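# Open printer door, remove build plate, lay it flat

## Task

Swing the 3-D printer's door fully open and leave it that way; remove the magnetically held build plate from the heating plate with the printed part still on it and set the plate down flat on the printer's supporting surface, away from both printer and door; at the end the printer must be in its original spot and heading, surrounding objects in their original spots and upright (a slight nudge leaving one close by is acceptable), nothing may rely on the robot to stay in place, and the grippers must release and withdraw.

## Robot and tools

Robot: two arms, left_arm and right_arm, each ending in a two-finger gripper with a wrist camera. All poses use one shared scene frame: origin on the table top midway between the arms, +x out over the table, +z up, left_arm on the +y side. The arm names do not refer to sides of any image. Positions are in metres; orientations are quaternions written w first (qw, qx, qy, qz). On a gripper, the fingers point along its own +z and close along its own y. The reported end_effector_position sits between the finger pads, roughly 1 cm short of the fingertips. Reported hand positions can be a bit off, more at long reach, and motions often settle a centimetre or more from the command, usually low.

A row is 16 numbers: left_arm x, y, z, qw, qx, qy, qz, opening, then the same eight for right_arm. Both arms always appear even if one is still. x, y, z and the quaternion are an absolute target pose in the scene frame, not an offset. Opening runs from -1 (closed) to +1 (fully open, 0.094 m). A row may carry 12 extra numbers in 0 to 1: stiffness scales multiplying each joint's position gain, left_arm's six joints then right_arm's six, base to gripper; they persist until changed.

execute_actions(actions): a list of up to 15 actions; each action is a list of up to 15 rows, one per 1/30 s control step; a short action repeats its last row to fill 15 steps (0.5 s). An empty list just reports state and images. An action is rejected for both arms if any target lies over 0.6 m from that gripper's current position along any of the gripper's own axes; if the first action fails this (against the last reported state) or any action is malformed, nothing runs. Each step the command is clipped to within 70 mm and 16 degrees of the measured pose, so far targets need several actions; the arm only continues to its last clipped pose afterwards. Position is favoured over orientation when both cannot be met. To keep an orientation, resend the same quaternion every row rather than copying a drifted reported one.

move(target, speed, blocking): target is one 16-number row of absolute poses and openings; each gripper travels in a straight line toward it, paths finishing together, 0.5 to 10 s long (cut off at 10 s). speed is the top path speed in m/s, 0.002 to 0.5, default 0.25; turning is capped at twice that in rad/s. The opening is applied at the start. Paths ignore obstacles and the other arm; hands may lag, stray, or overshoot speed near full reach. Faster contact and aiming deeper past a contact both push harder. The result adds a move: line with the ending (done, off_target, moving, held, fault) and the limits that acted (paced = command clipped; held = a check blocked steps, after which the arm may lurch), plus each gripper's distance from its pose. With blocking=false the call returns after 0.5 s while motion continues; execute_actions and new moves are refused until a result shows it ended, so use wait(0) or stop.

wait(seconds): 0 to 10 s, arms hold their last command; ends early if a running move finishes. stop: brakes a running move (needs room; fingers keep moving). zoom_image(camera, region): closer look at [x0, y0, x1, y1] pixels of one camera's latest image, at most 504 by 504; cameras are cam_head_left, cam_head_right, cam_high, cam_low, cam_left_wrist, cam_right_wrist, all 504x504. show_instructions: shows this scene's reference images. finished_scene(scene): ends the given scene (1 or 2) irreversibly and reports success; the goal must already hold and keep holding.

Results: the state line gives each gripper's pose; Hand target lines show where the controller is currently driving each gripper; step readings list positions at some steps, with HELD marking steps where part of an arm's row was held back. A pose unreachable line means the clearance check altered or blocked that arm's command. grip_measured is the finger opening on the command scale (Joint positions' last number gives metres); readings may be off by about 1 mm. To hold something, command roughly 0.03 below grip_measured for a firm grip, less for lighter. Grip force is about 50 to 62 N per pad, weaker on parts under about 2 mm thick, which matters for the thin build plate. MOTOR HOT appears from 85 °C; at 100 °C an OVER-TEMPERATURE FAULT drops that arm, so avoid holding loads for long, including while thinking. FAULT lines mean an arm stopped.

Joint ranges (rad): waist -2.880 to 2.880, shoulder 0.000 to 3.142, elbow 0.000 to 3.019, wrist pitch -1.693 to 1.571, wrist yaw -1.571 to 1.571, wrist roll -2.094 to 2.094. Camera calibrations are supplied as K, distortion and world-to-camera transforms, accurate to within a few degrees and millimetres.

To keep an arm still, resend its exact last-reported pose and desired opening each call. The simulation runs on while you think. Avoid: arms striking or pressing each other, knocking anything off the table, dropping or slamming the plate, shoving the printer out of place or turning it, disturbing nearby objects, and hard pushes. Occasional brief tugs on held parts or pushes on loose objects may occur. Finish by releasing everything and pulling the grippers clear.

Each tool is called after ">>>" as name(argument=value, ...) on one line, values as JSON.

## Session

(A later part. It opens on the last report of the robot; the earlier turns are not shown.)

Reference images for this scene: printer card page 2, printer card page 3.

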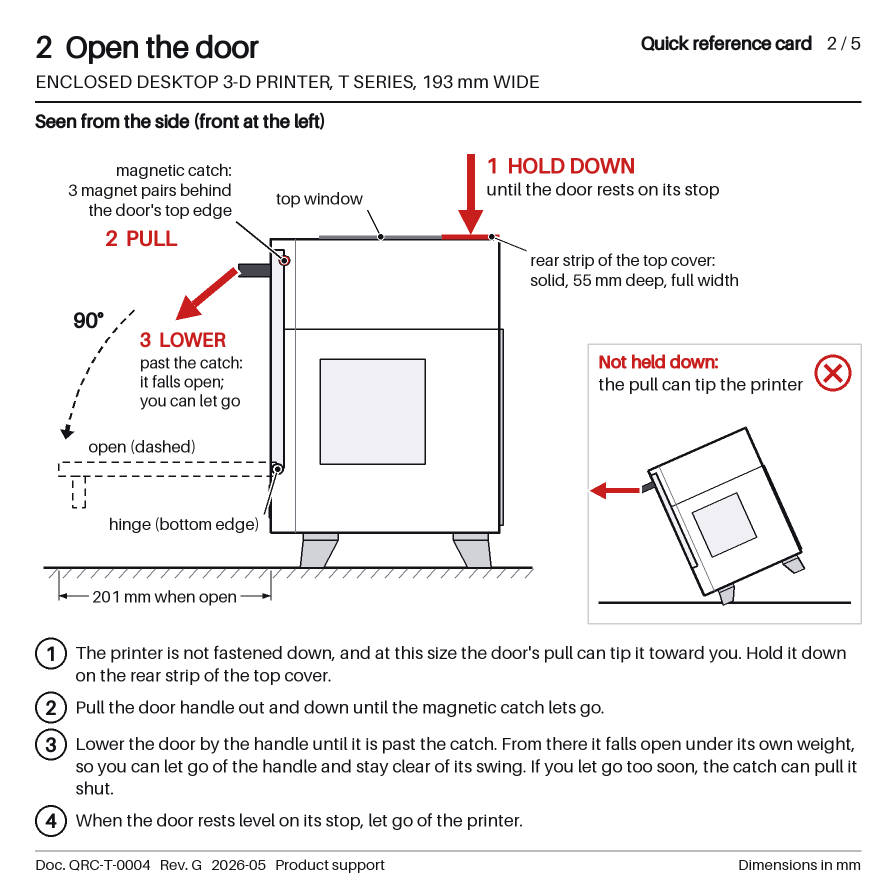

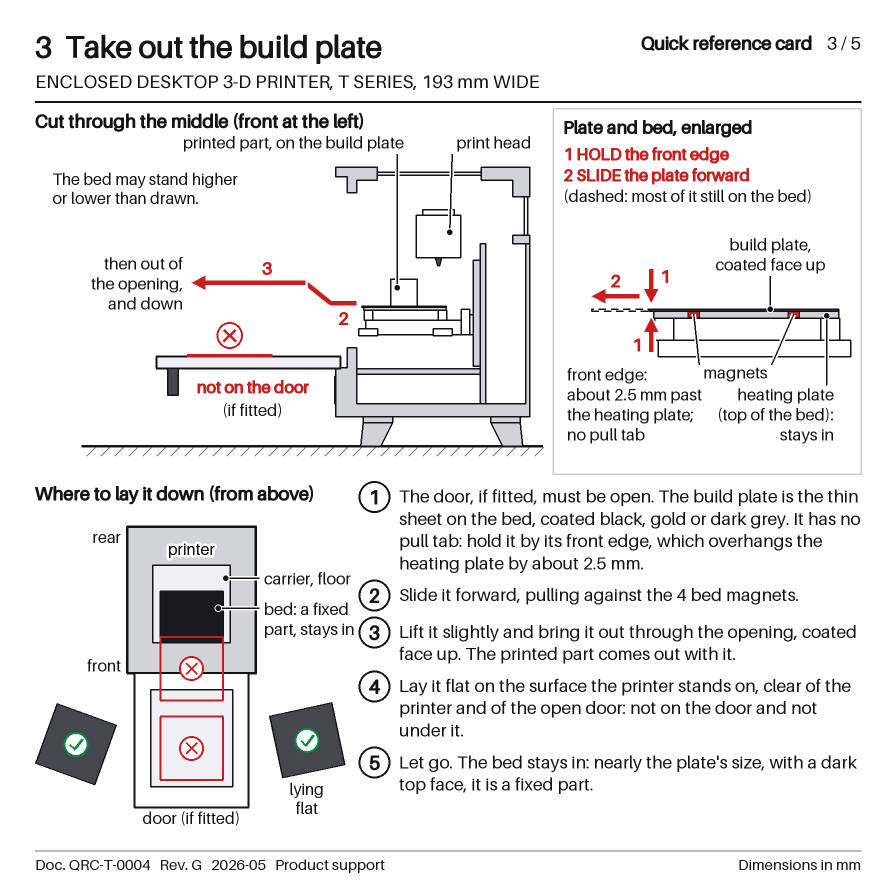

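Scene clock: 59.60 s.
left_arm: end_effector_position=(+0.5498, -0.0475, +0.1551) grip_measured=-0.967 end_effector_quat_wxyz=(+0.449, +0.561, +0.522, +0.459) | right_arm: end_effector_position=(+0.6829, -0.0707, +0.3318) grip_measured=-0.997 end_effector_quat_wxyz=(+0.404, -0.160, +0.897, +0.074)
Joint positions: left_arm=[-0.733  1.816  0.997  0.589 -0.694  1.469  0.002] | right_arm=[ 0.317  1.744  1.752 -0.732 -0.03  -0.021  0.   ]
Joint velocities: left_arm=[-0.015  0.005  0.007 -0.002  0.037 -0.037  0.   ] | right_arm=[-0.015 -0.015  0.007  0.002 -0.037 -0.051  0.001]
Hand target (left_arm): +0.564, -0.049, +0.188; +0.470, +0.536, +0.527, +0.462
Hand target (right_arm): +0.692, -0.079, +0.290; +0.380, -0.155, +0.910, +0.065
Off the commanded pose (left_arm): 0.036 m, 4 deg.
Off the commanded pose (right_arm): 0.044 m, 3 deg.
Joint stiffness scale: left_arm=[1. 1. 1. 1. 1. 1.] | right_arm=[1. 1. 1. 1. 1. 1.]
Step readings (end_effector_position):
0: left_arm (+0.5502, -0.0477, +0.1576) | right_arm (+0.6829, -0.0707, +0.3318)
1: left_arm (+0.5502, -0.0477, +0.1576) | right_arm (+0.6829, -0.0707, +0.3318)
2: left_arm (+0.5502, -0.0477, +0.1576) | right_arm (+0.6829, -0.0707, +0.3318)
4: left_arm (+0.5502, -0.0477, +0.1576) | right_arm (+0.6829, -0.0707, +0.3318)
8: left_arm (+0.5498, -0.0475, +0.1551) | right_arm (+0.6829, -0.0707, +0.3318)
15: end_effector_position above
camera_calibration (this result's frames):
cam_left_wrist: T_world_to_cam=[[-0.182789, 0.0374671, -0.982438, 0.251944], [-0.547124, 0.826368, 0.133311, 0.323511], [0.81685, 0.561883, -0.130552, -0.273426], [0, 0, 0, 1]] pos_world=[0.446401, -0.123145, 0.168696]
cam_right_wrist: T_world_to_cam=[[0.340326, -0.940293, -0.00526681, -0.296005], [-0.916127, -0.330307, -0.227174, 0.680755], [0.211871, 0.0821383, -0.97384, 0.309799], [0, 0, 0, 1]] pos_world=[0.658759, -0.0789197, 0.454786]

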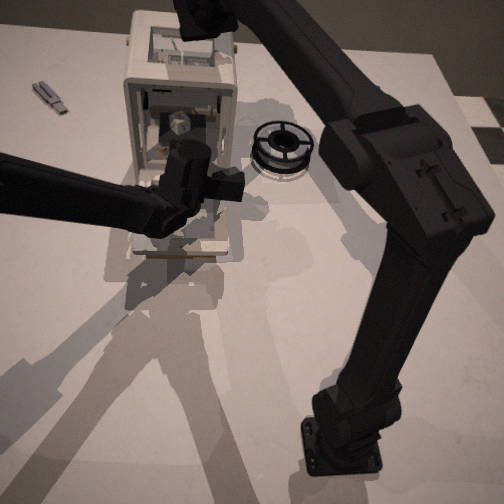

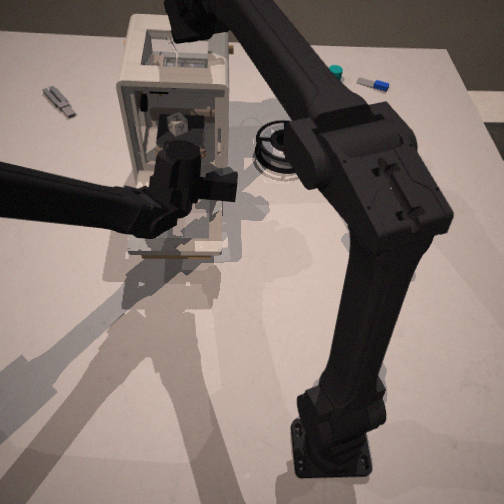

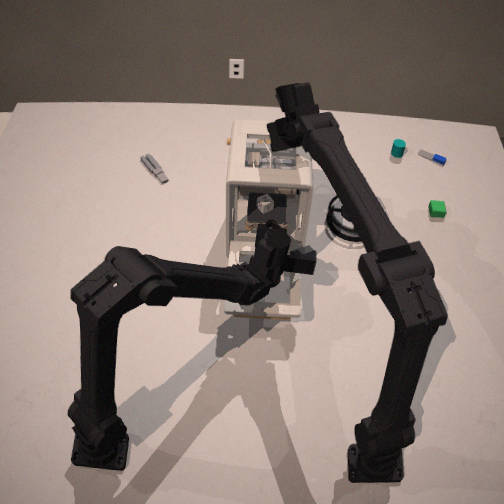

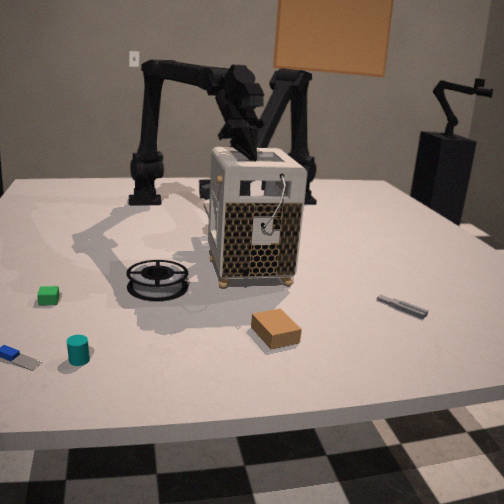

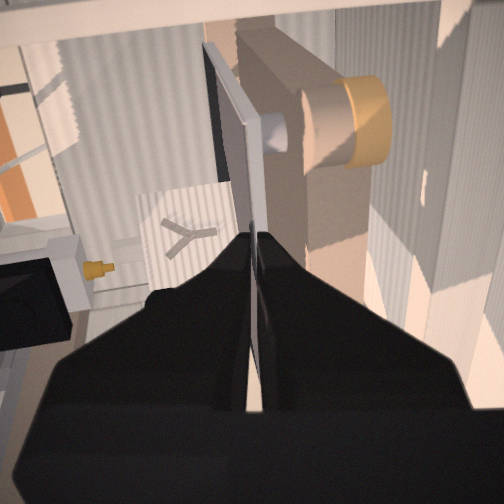

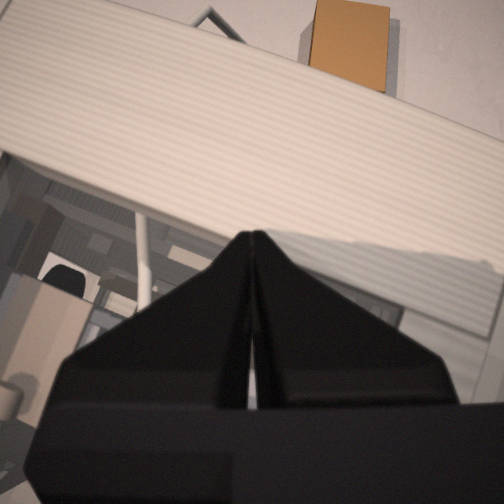

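>>> execute_actions(actions=[[[0.565,-0.05,0.2,0.491,0.5174,0.5084,0.4825,-0.97,0.694,-0.078,0.29,0.38,-0.155,0.909,0.065,-1]],[[0.565,-0.05,0.206,0.5,0.5088,0.5,0.4913,-0.97,0.694,-0.078,0.29,0.38,-0.155,0.909,0.065,-1]]])

Scene clock: 60.77 s.
left_arm: end_effector_position=(+0.5547, -0.0495, +0.1899) grip_measured=-0.968 end_effector_quat_wxyz=(+0.489, +0.525, +0.501, +0.484) | right_arm: end_effector_position=(+0.6829, -0.0707, +0.3318) grip_measured=-0.997 end_effector_quat_wxyz=(+0.404, -0.160, +0.897, +0.074)
Joint positions: left_arm=[-0.732  1.814  1.     0.745 -0.702  1.545  0.002] | right_arm=[ 0.317  1.744  1.752 -0.732 -0.03  -0.021  0.   ]
Joint velocities: left_arm=[-0.015 -0.005  0.007 -0.007 -0.022  0.007 -0.001] | right_arm=[ 0.005  0.005 -0.007  0.002  0.007  0.022 -0.001]
Hand target (left_arm): +0.565, -0.050, +0.206; +0.500, +0.509, +0.500, +0.491
Hand target (right_arm): +0.692, -0.079, +0.290; +0.380, -0.155, +0.910, +0.065
Off the commanded pose (left_arm): 0.019 m, 2 deg.
Off the commanded pose (right_arm): 0.044 m, 3 deg.
Joint stiffness scale: left_arm=[1. 1. 1. 1. 1. 1.] | right_arm=[1. 1. 1. 1. 1. 1.]
Step readings (end_effector_position; steps 1 to 15: 1st action; 16 to 30: 2nd action):
0: left_arm (+0.5498, -0.0475, +0.1551) | right_arm (+0.6829, -0.0707, +0.3318)
1: left_arm (+0.5502, -0.0477, +0.1576) | right_arm (+0.6829, -0.0707, +0.3318)
2: left_arm (+0.5502, -0.0476, +0.1587) | right_arm (+0.6829, -0.0707, +0.3318)
4: left_arm (+0.5514, -0.0481, +0.1659) | right_arm (+0.6829, -0.0707, +0.3318)
8: left_arm (+0.5536, -0.0489, +0.1776) | right_arm (+0.6829, -0.0707, +0.3318)
15: left_arm (+0.5536, -0.0489, +0.1779) | right_arm (+0.6829, -0.0707, +0.3318)
16: left_arm (+0.5538, -0.0490, +0.1797) | right_arm (+0.6829, -0.0707, +0.3318)
17: left_arm (+0.5540, -0.0490, +0.1826) | right_arm (+0.6829, -0.0707, +0.3318)
19: left_arm (+0.5545, -0.0494, +0.1873) | right_arm (+0.6829, -0.0707, +0.3318)
23: left_arm (+0.5546, -0.0495, +0.1894) | right_arm (+0.6829, -0.0707, +0.3318)
30: end_effector_position above
camera_calibration (this result's frames):
cam_left_wrist: T_world_to_cam=[[-0.0606648, 0.0058832, -0.998141, 0.220747], [-0.557437, 0.829314, 0.0387679, 0.347058], [0.828, 0.558752, -0.0470307, -0.293871], [0, 0, 0, 1]] pos_world=[0.45018, -0.124918, 0.193061]
cam_right_wrist: T_world_to_cam=[[0.340326, -0.940293, -0.00526681, -0.296005], [-0.916127, -0.330307, -0.227174, 0.680755], [0.211871, 0.0821383, -0.97384, 0.309799], [0, 0, 0, 1]] pos_world=[0.658759, -0.0789197, 0.454786]

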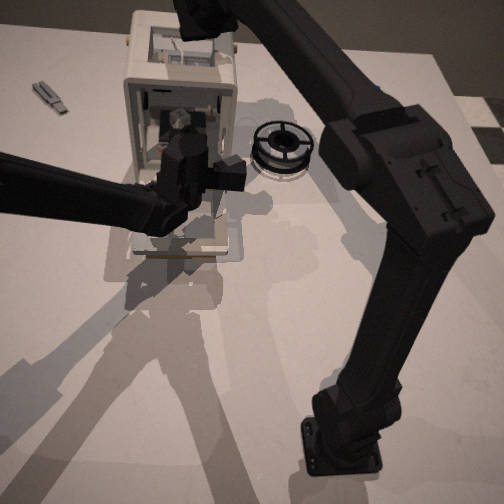

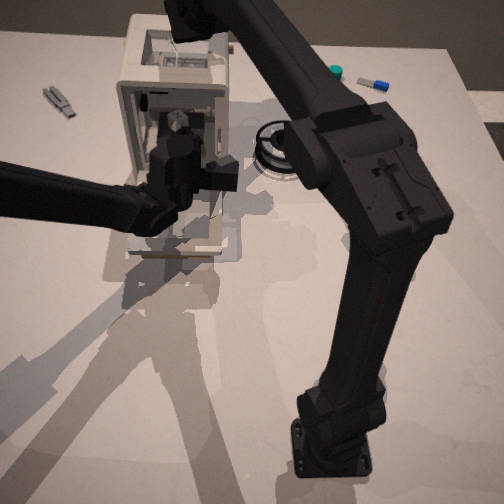

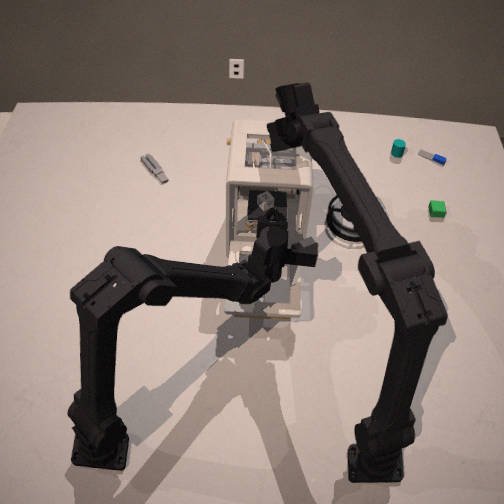

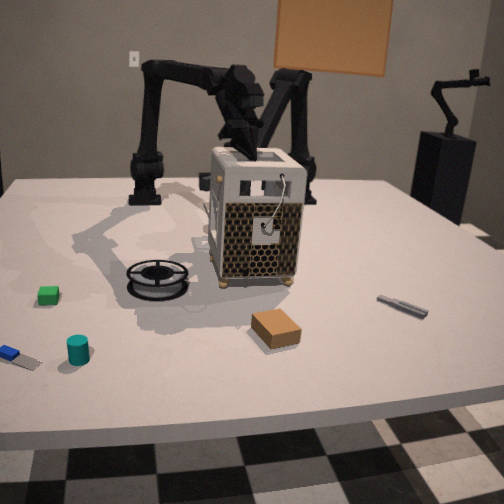

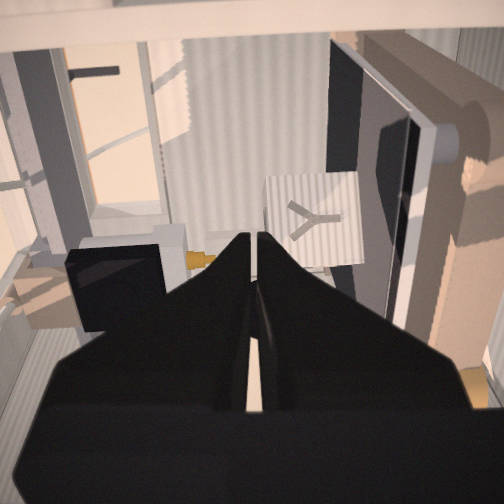

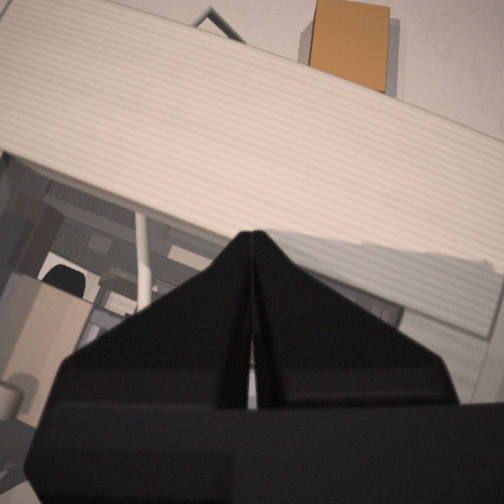

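>>> zoom_image(camera="cam_left_wrist", region=[250,20,504,340])

Region (250, 20, 504, 340) of cam_left_wrist's 504x504 image, scaled by 1.575, with more detail than that image has; it fills the left 400 columns of this view, and the rest is white.

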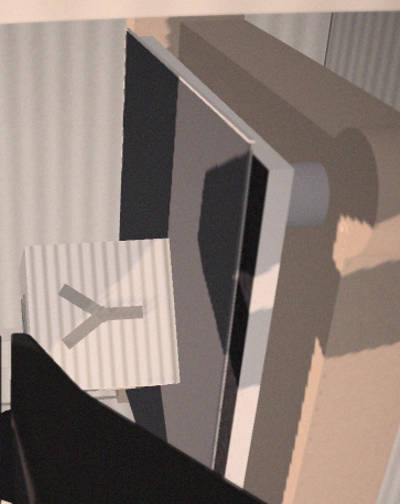

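>>> move(target=[0.52,-0.054,0.175,0.477,0.530,0.521,0.469,-0.68,0.694,-0.078,0.29,0.38,-0.155,0.909,0.065,-1], speed=0.08)

>>> move(target=[0.55,-0.056,0.146,0.477,0.530,0.521,0.469,-0.68,0.694,-0.078,0.29,0.38,-0.155,0.909,0.065,-1], speed=0.04)

Scene clock: 62.13 s.
left_arm: end_effector_position=(+0.5236, -0.0527, +0.1724) grip_measured=-0.682 end_effector_quat_wxyz=(+0.476, +0.530, +0.519, +0.473) | right_arm: end_effector_position=(+0.6827, -0.0711, +0.3321) grip_measured=-0.997 end_effector_quat_wxyz=(+0.405, -0.159, +0.897, +0.074)
Joint positions: left_arm=[-0.781  1.788  0.944  0.704 -0.763  1.482  0.015] | right_arm=[ 0.317  1.743  1.751 -0.731 -0.03  -0.021  0.   ]
Joint velocities: left_arm=[ 0.005 -0.015  0.007 -0.017  0.007  0.022 -0.   ] | right_arm=[ 0.005 -0.005  0.012 -0.007  0.022 -0.051  0.   ]
Hand target (left_arm): +0.520, -0.054, +0.175; +0.477, +0.530, +0.521, +0.470
Hand target (right_arm): +0.692, -0.079, +0.290; +0.380, -0.155, +0.910, +0.065
Off the commanded pose (left_arm): 0.005 m, 1 deg.
Off the commanded pose (right_arm): 0.044 m, 3 deg.
Joint stiffness scale: left_arm=[1. 1. 1. 1. 1. 1.] | right_arm=[1. 1. 1. 1. 1. 1.]
move: off_target (right_arm)
camera_calibration (this result's frames):
cam_left_wrist: T_world_to_cam=[[-0.109059, -0.00489524, -0.994023, 0.225496], [-0.568256, 0.820783, 0.0583037, 0.334896], [0.815592, 0.571219, -0.0922952, -0.252272], [0, 0, 0, 1]] pos_world=[0.420651, -0.129671, 0.181339]
cam_right_wrist: T_world_to_cam=[[0.3397, -0.94052, -0.00500305, -0.29601], [-0.916247, -0.329723, -0.227539, 0.680701], [0.212355, 0.081879, -0.973756, 0.30972], [0, 0, 0, 1]] pos_world=[0.658475, -0.0793206, 0.454997]

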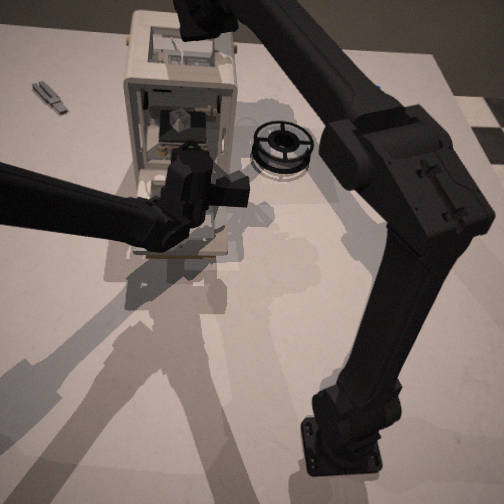

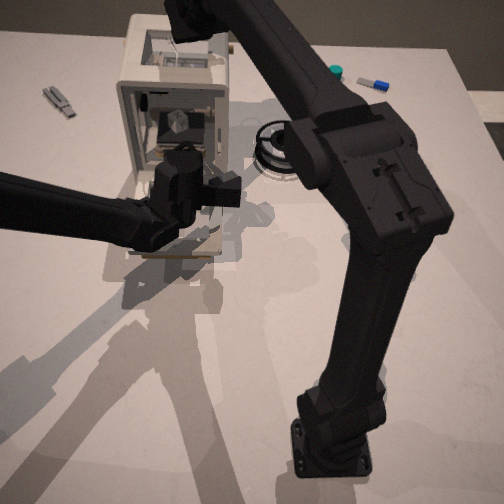

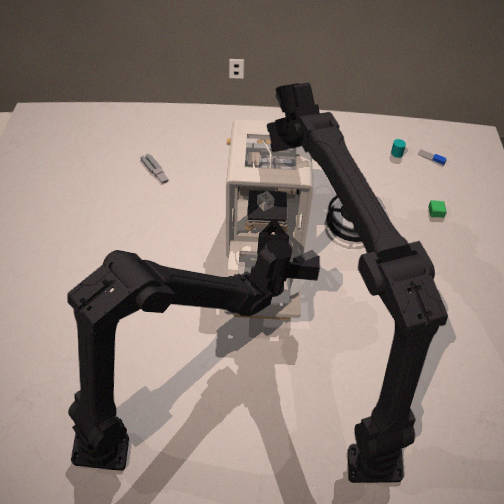

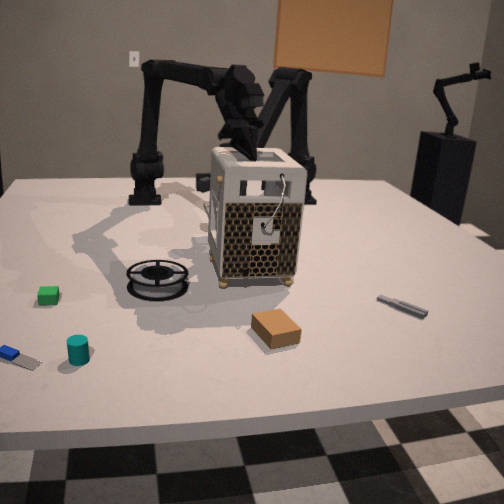

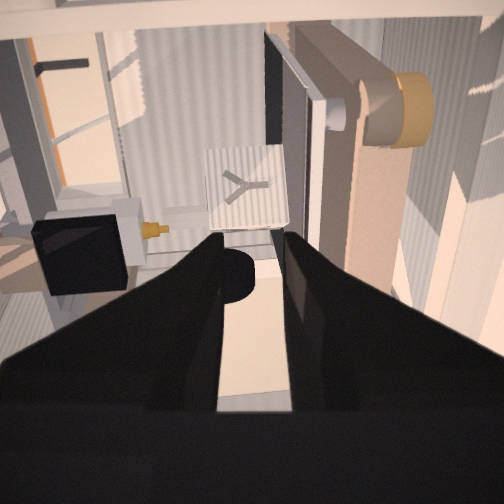

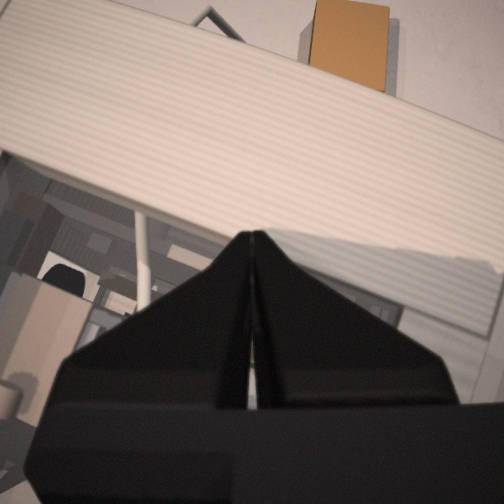

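Scene clock: 63.50 s.
left_arm: end_effector_position=(+0.5365, -0.0523, +0.1472) grip_measured=-0.682 end_effector_quat_wxyz=(+0.470, +0.540, +0.518, +0.468) | right_arm: end_effector_position=(+0.6824, -0.0712, +0.3322) grip_measured=-0.997 end_effector_quat_wxyz=(+0.405, -0.159, +0.897, +0.074)
Joint positions: left_arm=[-0.76   1.849  0.961  0.727 -0.73   1.481  0.015] | right_arm=[ 0.317  1.743  1.75  -0.731 -0.03  -0.021  0.   ]
Joint velocities: left_arm=[-0.005 -0.005 -0.007  0.007  0.007  0.051  0.002] | right_arm=[ 0.005 -0.015  0.017 -0.007  0.066 -0.037 -0.001]
Hand target (left_arm): +0.549, -0.055, +0.146; +0.477, +0.530, +0.521, +0.469
Hand target (right_arm): +0.692, -0.079, +0.291; +0.380, -0.155, +0.909, +0.065
Off the commanded pose (left_arm): 0.014 m, 1 deg.
Off the commanded pose (right_arm): 0.044 m, 3 deg.
Joint stiffness scale: left_arm=[1. 1. 1. 1. 1. 1.] | right_arm=[1. 1. 1. 1. 1. 1.]
move: off_target (left_arm, right_arm)
camera_calibration (this result's frames):
cam_left_wrist: T_world_to_cam=[[-0.127629, 0.00730396, -0.991795, 0.212112], [-0.558206, 0.826036, 0.0779158, 0.335357], [0.819827, 0.563571, -0.101349, -0.266694], [0, 0, 0, 1]] pos_world=[0.432913, -0.128265, 0.157213]
cam_right_wrist: T_world_to_cam=[[0.3397, -0.94052, -0.00500305, -0.296002], [-0.916247, -0.329723, -0.227539, 0.680456], [0.212355, 0.081879, -0.973756, 0.309881], [0, 0, 0, 1]] pos_world=[0.658213, -0.0794066, 0.455097]

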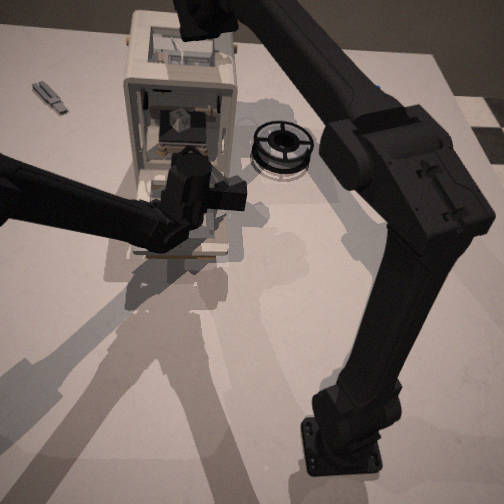

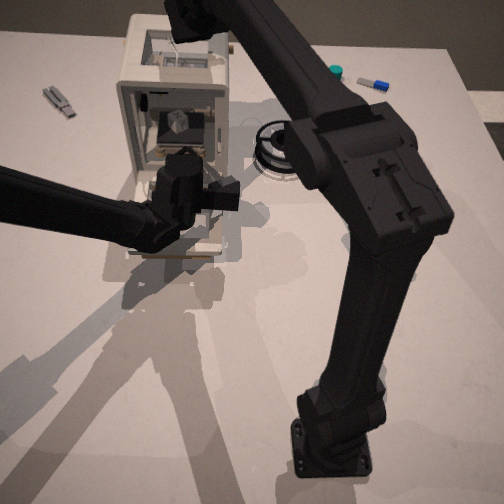

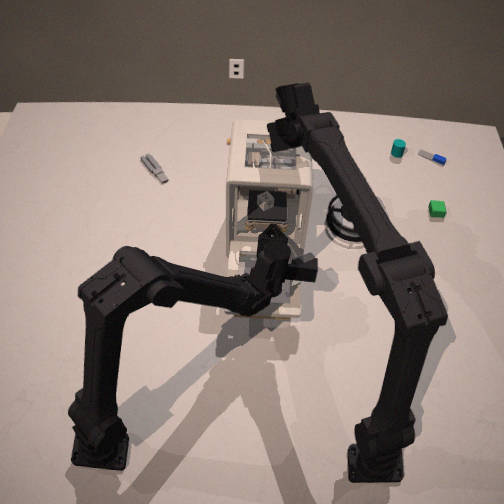

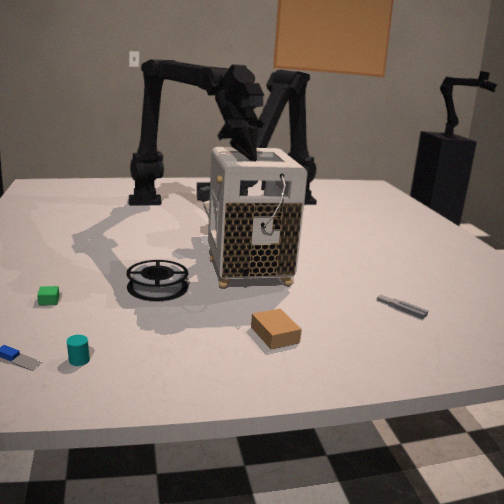

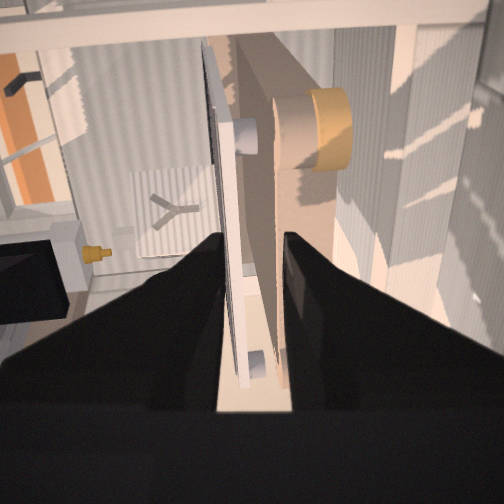

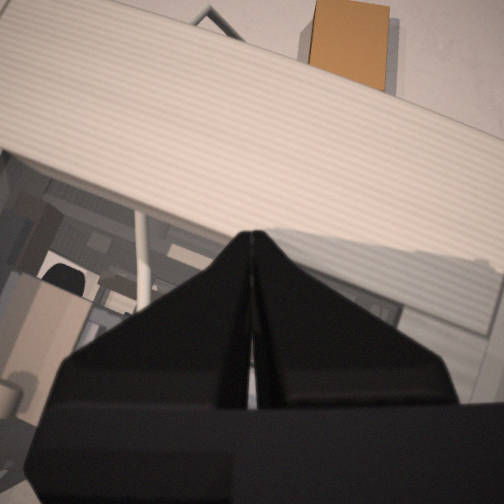

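>>> execute_actions(actions=[[[0.551,-0.056,0.153,0.483,0.525,0.516,0.475,-0.75,0.694,-0.078,0.29,0.38,-0.155,0.909,0.065,-1]],[[0.557,-0.056,0.153,0.483,0.525,0.516,0.475,-0.75,0.694,-0.078,0.29,0.38,-0.155,0.909,0.065,-1]]])

Scene clock: 64.60 s.
left_arm: end_effector_position=(+0.5443, -0.0525, +0.1566) grip_measured=-0.748 end_effector_quat_wxyz=(+0.482, +0.529, +0.516, +0.471) | right_arm: end_effector_position=(+0.6824, -0.0712, +0.3322) grip_measured=-0.997 end_effector_quat_wxyz=(+0.405, -0.159, +0.897, +0.074)
Joint positions: left_arm=[-0.75   1.854  0.977  0.753 -0.723  1.489  0.012] | right_arm=[ 0.317  1.743  1.75  -0.731 -0.03  -0.021  0.   ]
Joint velocities: left_arm=[-0.005 -0.005  0.007  0.022  0.007 -0.022 -0.001] | right_arm=[-0.005 -0.024  0.002 -0.002  0.037 -0.066 -0.   ]
Hand target (left_arm): +0.556, -0.056, +0.153; +0.483, +0.525, +0.516, +0.475
Hand target (right_arm): +0.692, -0.079, +0.290; +0.380, -0.155, +0.909, +0.065
Off the commanded pose (left_arm): 0.014 m, 1 deg.
Off the commanded pose (right_arm): 0.044 m, 3 deg.
Joint stiffness scale: left_arm=[1. 1. 1. 1. 1. 1.] | right_arm=[1. 1. 1. 1. 1. 1.]
Step readings (end_effector_position; steps 1 to 15: 1st action; 16 to 30: 2nd action):
0: left_arm (+0.5365, -0.0523, +0.1472) | right_arm (+0.6824, -0.0712, +0.3322)
1: left_arm (+0.5366, -0.0524, +0.1480) | right_arm (+0.6824, -0.0712, +0.3322)
2: left_arm (+0.5368, -0.0525, +0.1492) | right_arm (+0.6824, -0.0712, +0.3322)
4: left_arm (+0.5373, -0.0531, +0.1518) | right_arm (+0.6824, -0.0712, +0.3322)
8: left_arm (+0.5378, -0.0535, +0.1535) | right_arm (+0.6824, -0.0712, +0.3322)
15: left_arm (+0.5378, -0.0535, +0.1535) | right_arm (+0.6824, -0.0712, +0.3322)
16: left_arm (+0.5381, -0.0540, +0.1536) | right_arm (+0.6824, -0.0712, +0.3322)
17: left_arm (+0.5389, -0.0545, +0.1541) | right_arm (+0.6824, -0.0712, +0.3322)
19: left_arm (+0.5411, -0.0545, +0.1550) | right_arm (+0.6824, -0.0712, +0.3322)
23: left_arm (+0.5440, -0.0529, +0.1564) | right_arm (+0.6824, -0.0712, +0.3322)
30: end_effector_position above
camera_calibration (this result's frames):
cam_left_wrist: T_world_to_cam=[[-0.100793, -0.0117989, -0.994837, 0.207289], [-0.56149, 0.826143, 0.0470896, 0.345819], [0.821322, 0.563338, -0.089894, -0.274629], [0, 0, 0, 1]] pos_world=[0.440626, -0.128541, 0.165247]
cam_right_wrist: T_world_to_cam=[[0.3397, -0.94052, -0.00500305, -0.296002], [-0.916247, -0.329723, -0.227539, 0.680456], [0.212355, 0.081879, -0.973756, 0.309881], [0, 0, 0, 1]] pos_world=[0.658213, -0.0794066, 0.455097]

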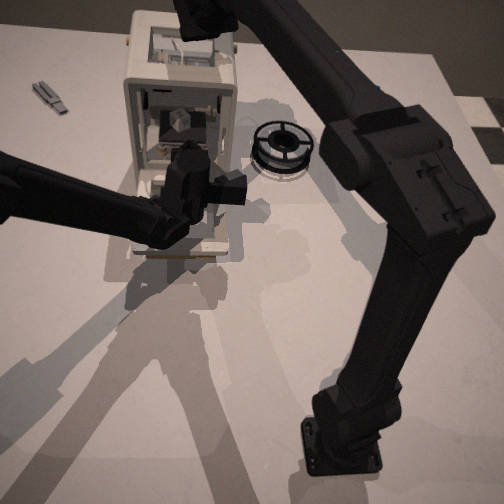

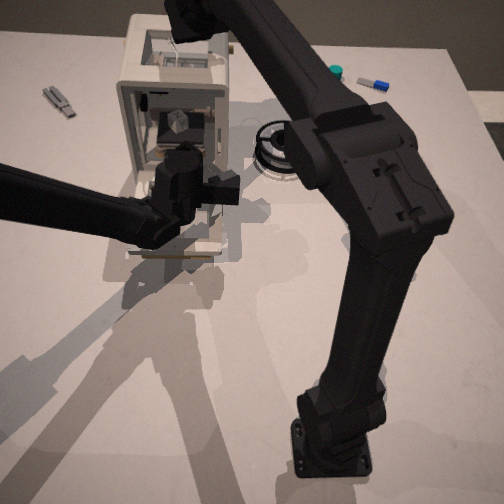

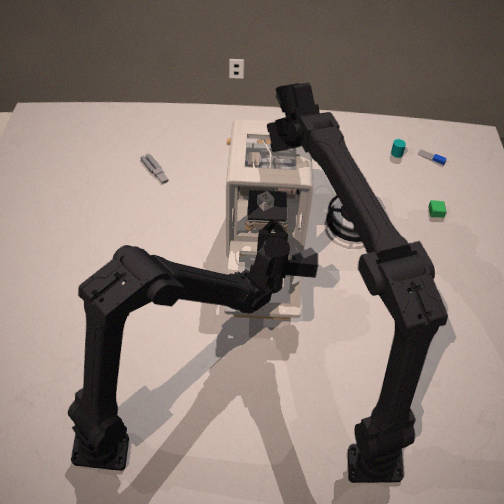

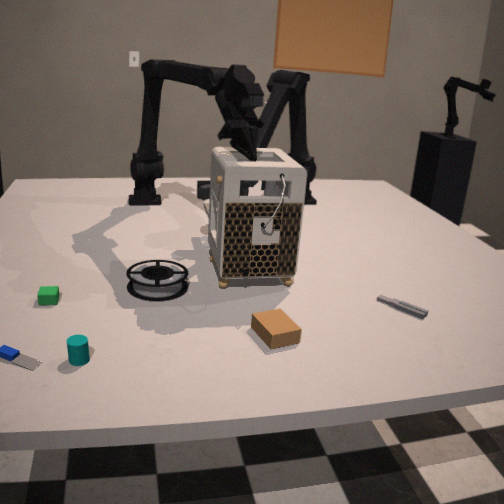

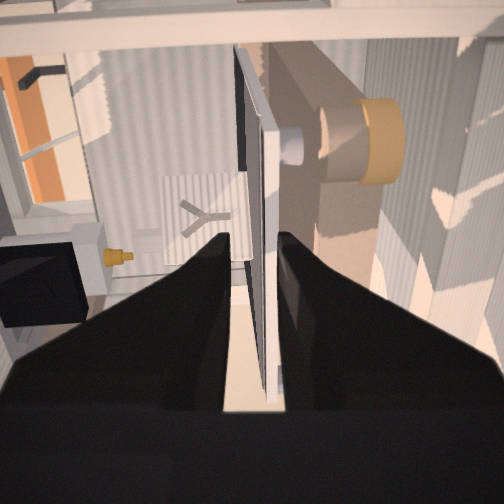

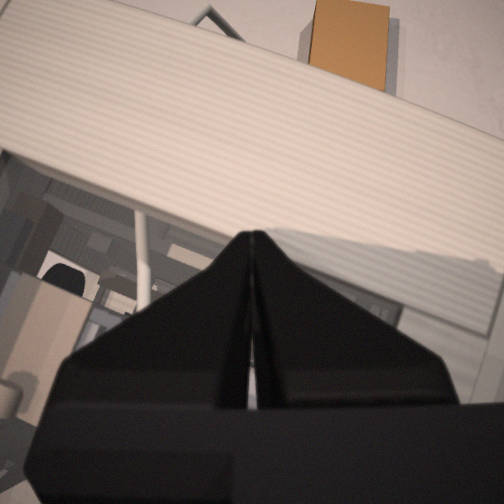

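>>> execute_actions(actions=[[[0.562,-0.056,0.15,0.483,0.525,0.516,0.475,-0.66,0.694,-0.078,0.29,0.38,-0.155,0.909,0.065,-1]],[[0.568,-0.056,0.149,0.483,0.525,0.516,0.475,-0.66,0.694,-0.078,0.29,0.38,-0.155,0.909,0.065,-1]],[[0.574,-0.056,0.148,0.483,0.525,0.516,0.475,-0.74,0.694,-0.078,0.29,0.38,-0.155,0.909,0.065,-1]],[[0.58,-0.056,0.147,0.483,0.525,0.516,0.475,-0.78,0.694,-0.078,0.29,0.38,-0.155,0.909,0.065,-1]]])

Scene clock: 66.80 s.
left_arm: end_effector_position=(+0.5669, -0.0533, +0.1521) grip_measured=-0.778 end_effector_quat_wxyz=(+0.484, +0.527, +0.516, +0.471) | right_arm: end_effector_position=(+0.6824, -0.0712, +0.3322) grip_measured=-0.997 end_effector_quat_wxyz=(+0.405, -0.159, +0.897, +0.074)
Joint positions: left_arm=[-0.722  1.897  1.028  0.753 -0.695  1.493  0.01 ] | right_arm=[ 0.317  1.743  1.75  -0.731 -0.03  -0.021  0.   ]
Joint velocities: left_arm=[-0.005 -0.015  0.002 -0.002  0.022  0.022  0.   ] | right_arm=[ 0.015 -0.005 -0.007 -0.002  0.022 -0.051 -0.001]
Hand target (left_arm): +0.579, -0.055, +0.147; +0.483, +0.525, +0.516, +0.475
Hand target (right_arm): +0.692, -0.079, +0.290; +0.380, -0.155, +0.909, +0.065
Off the commanded pose (left_arm): 0.014 m, 1 deg.
Off the commanded pose (right_arm): 0.044 m, 3 deg.
Joint stiffness scale: left_arm=[1. 1. 1. 1. 1. 1.] | right_arm=[1. 1. 1. 1. 1. 1.]
Step readings (end_effector_position; steps 1 to 15: 1st action; 16 to 30: 2nd action; 31 to 45: 3rd action; 46 to 60: 4th action):
0: left_arm (+0.5443, -0.0525, +0.1566) | right_arm (+0.6824, -0.0712, +0.3322)
1: left_arm (+0.5446, -0.0529, +0.1562) | right_arm (+0.6824, -0.0712, +0.3322)
2: left_arm (+0.5453, -0.0536, +0.1560) | right_arm (+0.6824, -0.0712, +0.3322)
4: left_arm (+0.5470, -0.0541, +0.1552) | right_arm (+0.6824, -0.0712, +0.3322)
8: left_arm (+0.5486, -0.0533, +0.1521) | right_arm (+0.6824, -0.0712, +0.3322)
15: left_arm (+0.5489, -0.0529, +0.1517) | right_arm (+0.6824, -0.0712, +0.3322)
16: left_arm (+0.5492, -0.0534, +0.1515) | right_arm (+0.6824, -0.0712, +0.3322)
17: left_arm (+0.5501, -0.0540, +0.1519) | right_arm (+0.6824, -0.0712, +0.3322)
19: left_arm (+0.5523, -0.0546, +0.1525) | right_arm (+0.6824, -0.0712, +0.3322)
23: left_arm (+0.5548, -0.0532, +0.1527) | right_arm (+0.6824, -0.0712, +0.3322)
30: left_arm (+0.5551, -0.0528, +0.1527) | right_arm (+0.6824, -0.0712, +0.3322)
31: left_arm (+0.5555, -0.0534, +0.1527) | right_arm (+0.6824, -0.0712, +0.3322)
32: left_arm (+0.5562, -0.0543, +0.1529) | right_arm (+0.6824, -0.0712, +0.3322)
34: left_arm (+0.5584, -0.0548, +0.1530) | right_arm (+0.6824, -0.0712, +0.3322)
38: left_arm (+0.5608, -0.0537, +0.1524) | right_arm (+0.6824, -0.0712, +0.3322)
45: left_arm (+0.5611, -0.0532, +0.1522) | right_arm (+0.6824, -0.0712, +0.3322)
46: left_arm (+0.5614, -0.0537, +0.1523) | right_arm (+0.6824, -0.0712, +0.3322)
47: left_arm (+0.5622, -0.0545, +0.1525) | right_arm (+0.6824, -0.0712, +0.3322)
49: left_arm (+0.5643, -0.0551, +0.1525) | right_arm (+0.6824, -0.0712, +0.3322)
53: left_arm (+0.5667, -0.0538, +0.1521) | right_arm (+0.6824, -0.0712, +0.3322)
60: end_effector_position above
camera_calibration (this result's frames):
cam_left_wrist: T_world_to_cam=[[-0.0970786, -0.0158288, -0.995151, 0.202832], [-0.561224, 0.826618, 0.0416002, 0.360073], [0.821951, 0.562541, -0.0891304, -0.293652], [0, 0, 0, 1]] pos_world=[0.46314, -0.129241, 0.160696]
cam_right_wrist: T_world_to_cam=[[0.3397, -0.94052, -0.00500305, -0.296002], [-0.916247, -0.329723, -0.227539, 0.680456], [0.212355, 0.081879, -0.973756, 0.309881], [0, 0, 0, 1]] pos_world=[0.658213, -0.0794066, 0.455097]

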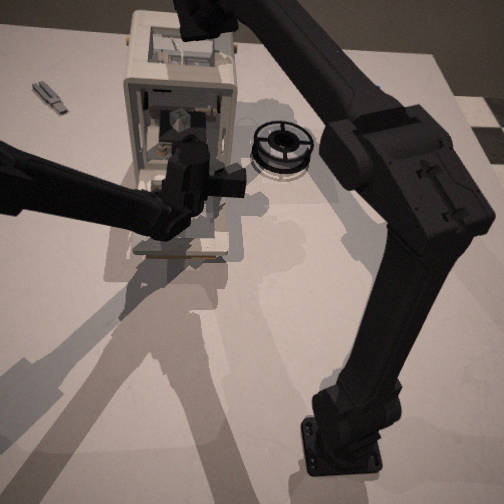

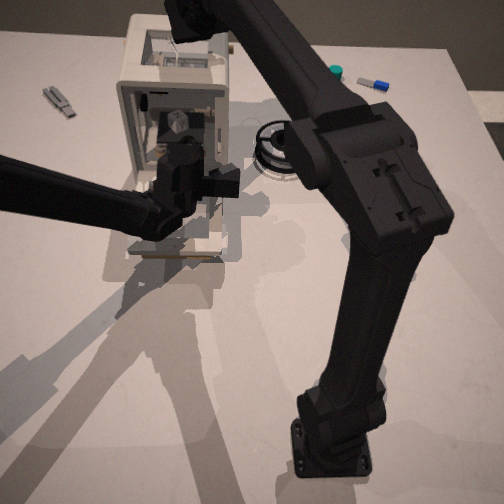

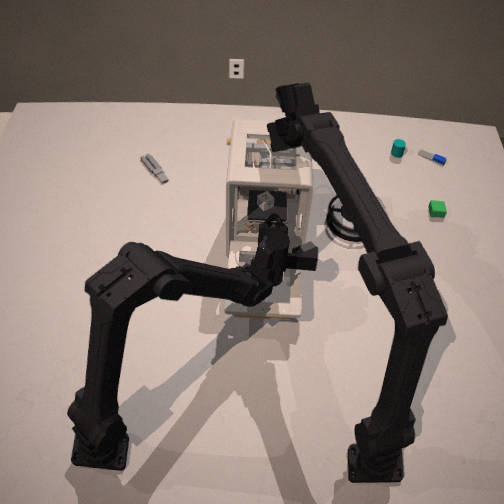

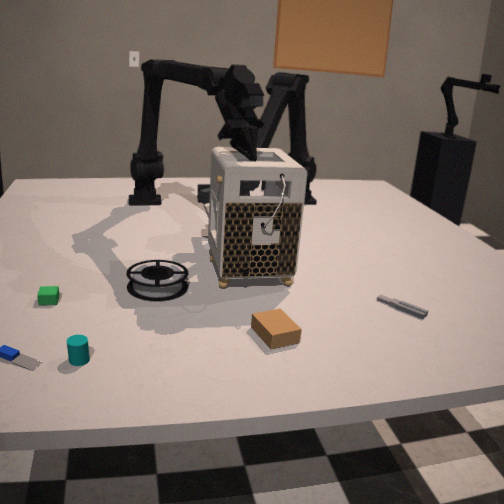

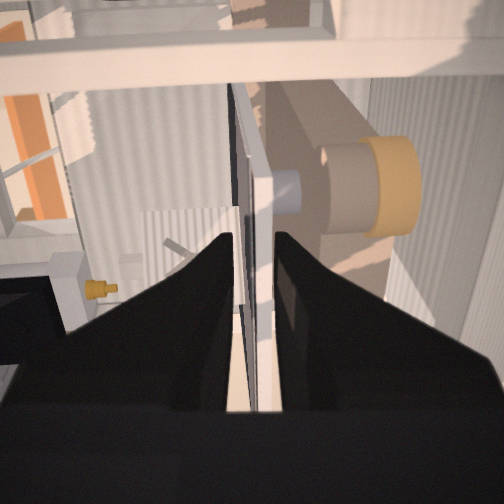

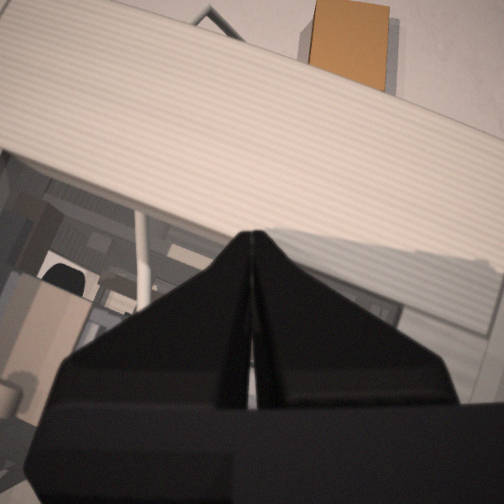

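>>> execute_actions(actions=[[[0.575,-0.055,0.147,0.483,0.525,0.516,0.475,-0.86,0.7,-0.082,0.278,0.37,-0.151,0.915,0.061,-1]],[[0.567,-0.055,0.147,0.483,0.525,0.516,0.475,-0.91,0.7,-0.082,0.278,0.37,-0.151,0.915,0.061,-1]]])

Scene clock: 67.87 s.
left_arm: end_effector_position=(+0.5670, -0.0531, +0.1515) grip_measured=-0.898 end_effector_quat_wxyz=(+0.484, +0.526, +0.517, +0.471) | right_arm: end_effector_position=(+0.6828, -0.0715, +0.3311) grip_measured=-0.997 end_effector_quat_wxyz=(+0.404, -0.159, +0.898, +0.073)
Joint positions: left_arm=[-0.722  1.898  1.028  0.754 -0.696  1.492  0.005] | right_arm=[ 0.317  1.744  1.75  -0.731 -0.029 -0.021  0.   ]
Joint velocities: left_arm=[-0.005  0.005  0.007 -0.007 -0.051 -0.037 -0.001] | right_arm=[ 0.005 -0.015  0.017  0.012 -0.081 -0.125  0.001]
Hand target (left_arm): +0.567, -0.055, +0.147; +0.483, +0.525, +0.516, +0.475
Hand target (right_arm): +0.697, -0.083, +0.279; +0.370, -0.151, +0.915, +0.061
Off the commanded pose (left_arm): 0.005 m, 1 deg.
Off the commanded pose (right_arm): 0.057 m, 5 deg.
Joint stiffness scale: left_arm=[1. 1. 1. 1. 1. 1.] | right_arm=[1. 1. 1. 1. 1. 1.]
Step readings (end_effector_position; steps 1 to 15: 1st action; 16 to 30: 2nd action):
0: left_arm (+0.5669, -0.0533, +0.1521) | right_arm (+0.6824, -0.0712, +0.3322)
1: left_arm (+0.5669, -0.0533, +0.1521) | right_arm (+0.6828, -0.0714, +0.3311)
2: left_arm (+0.5669, -0.0533, +0.1521) | right_arm (+0.6828, -0.0714, +0.3311)
4: left_arm (+0.5669, -0.0533, +0.1516) | right_arm (+0.6828, -0.0714, +0.3311)
8: left_arm (+0.5669, -0.0533, +0.1516) | right_arm (+0.6828, -0.0715, +0.3311)
15: left_arm (+0.5669, -0.0533, +0.1516) | right_arm (+0.6828, -0.0715, +0.3311)
16: left_arm (+0.5669, -0.0532, +0.1516) | right_arm (+0.6828, -0.0715, +0.3311)
17: left_arm (+0.5670, -0.0531, +0.1515) | right_arm (+0.6828, -0.0715, +0.3311)
19: left_arm (+0.5670, -0.0531, +0.1515) | right_arm (+0.6828, -0.0715, +0.3311)
23: left_arm (+0.5670, -0.0531, +0.1515) | right_arm (+0.6828, -0.0715, +0.3311)
30: end_effector_position above
camera_calibration (this result's frames):
cam_left_wrist: T_world_to_cam=[[-0.09724, -0.0163566, -0.995127, 0.202348], [-0.562524, 0.825744, 0.0413952, 0.360647], [0.821043, 0.563808, -0.0894963, -0.293227], [0, 0, 0, 1]] pos_world=[0.463301, -0.129169, 0.16019]
cam_right_wrist: T_world_to_cam=[[0.338798, -0.940848, -0.00454241, -0.295982], [-0.916854, -0.329066, -0.226039, 0.68047], [0.211174, 0.0807463, -0.974108, 0.309617], [0, 0, 0, 1]] pos_world=[0.658786, -0.0795545, 0.454069]

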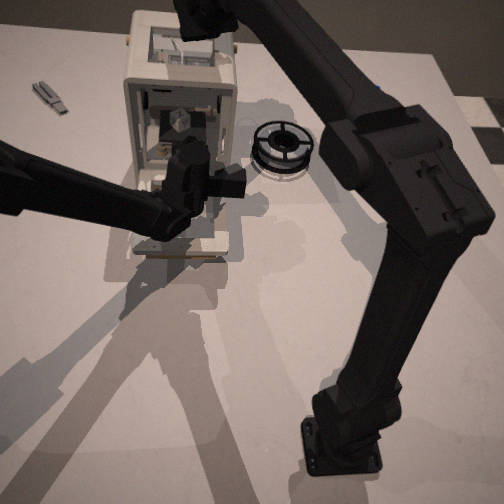

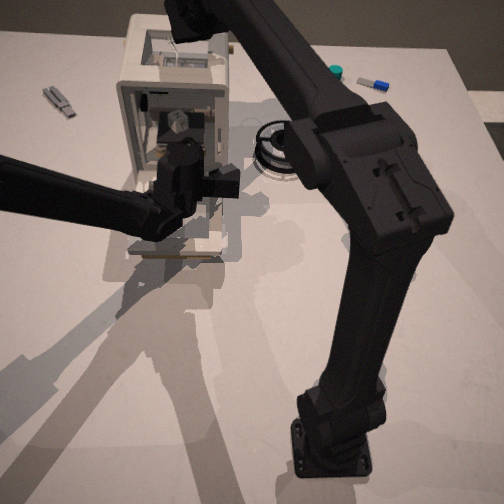

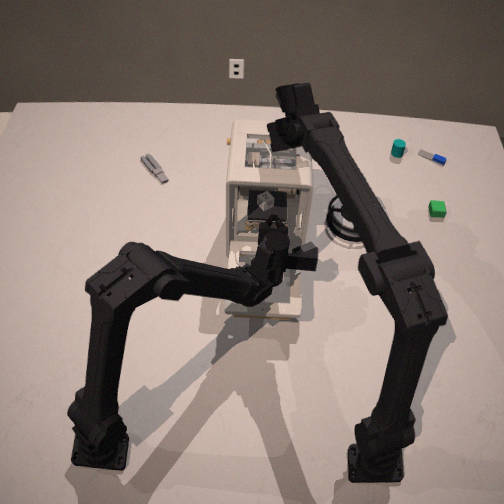

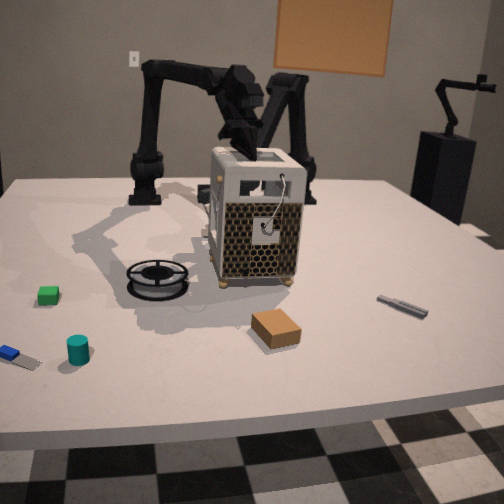

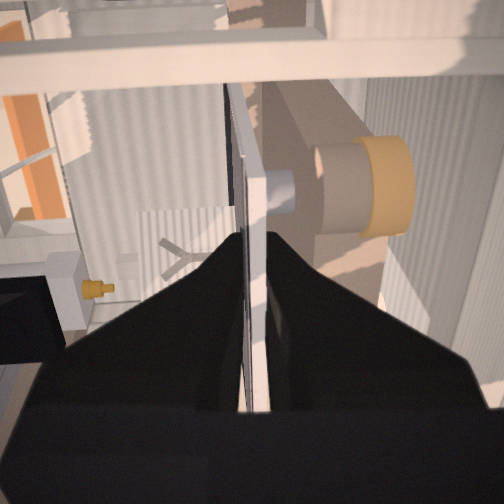

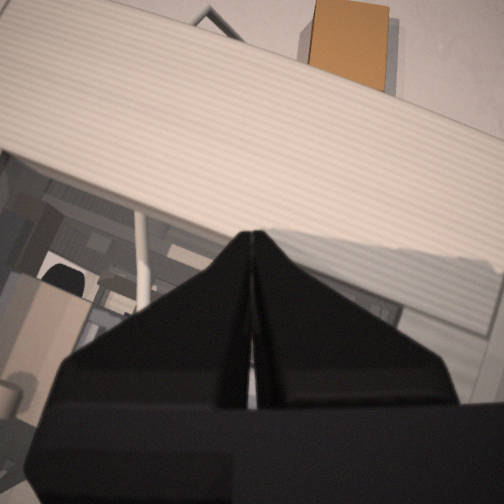

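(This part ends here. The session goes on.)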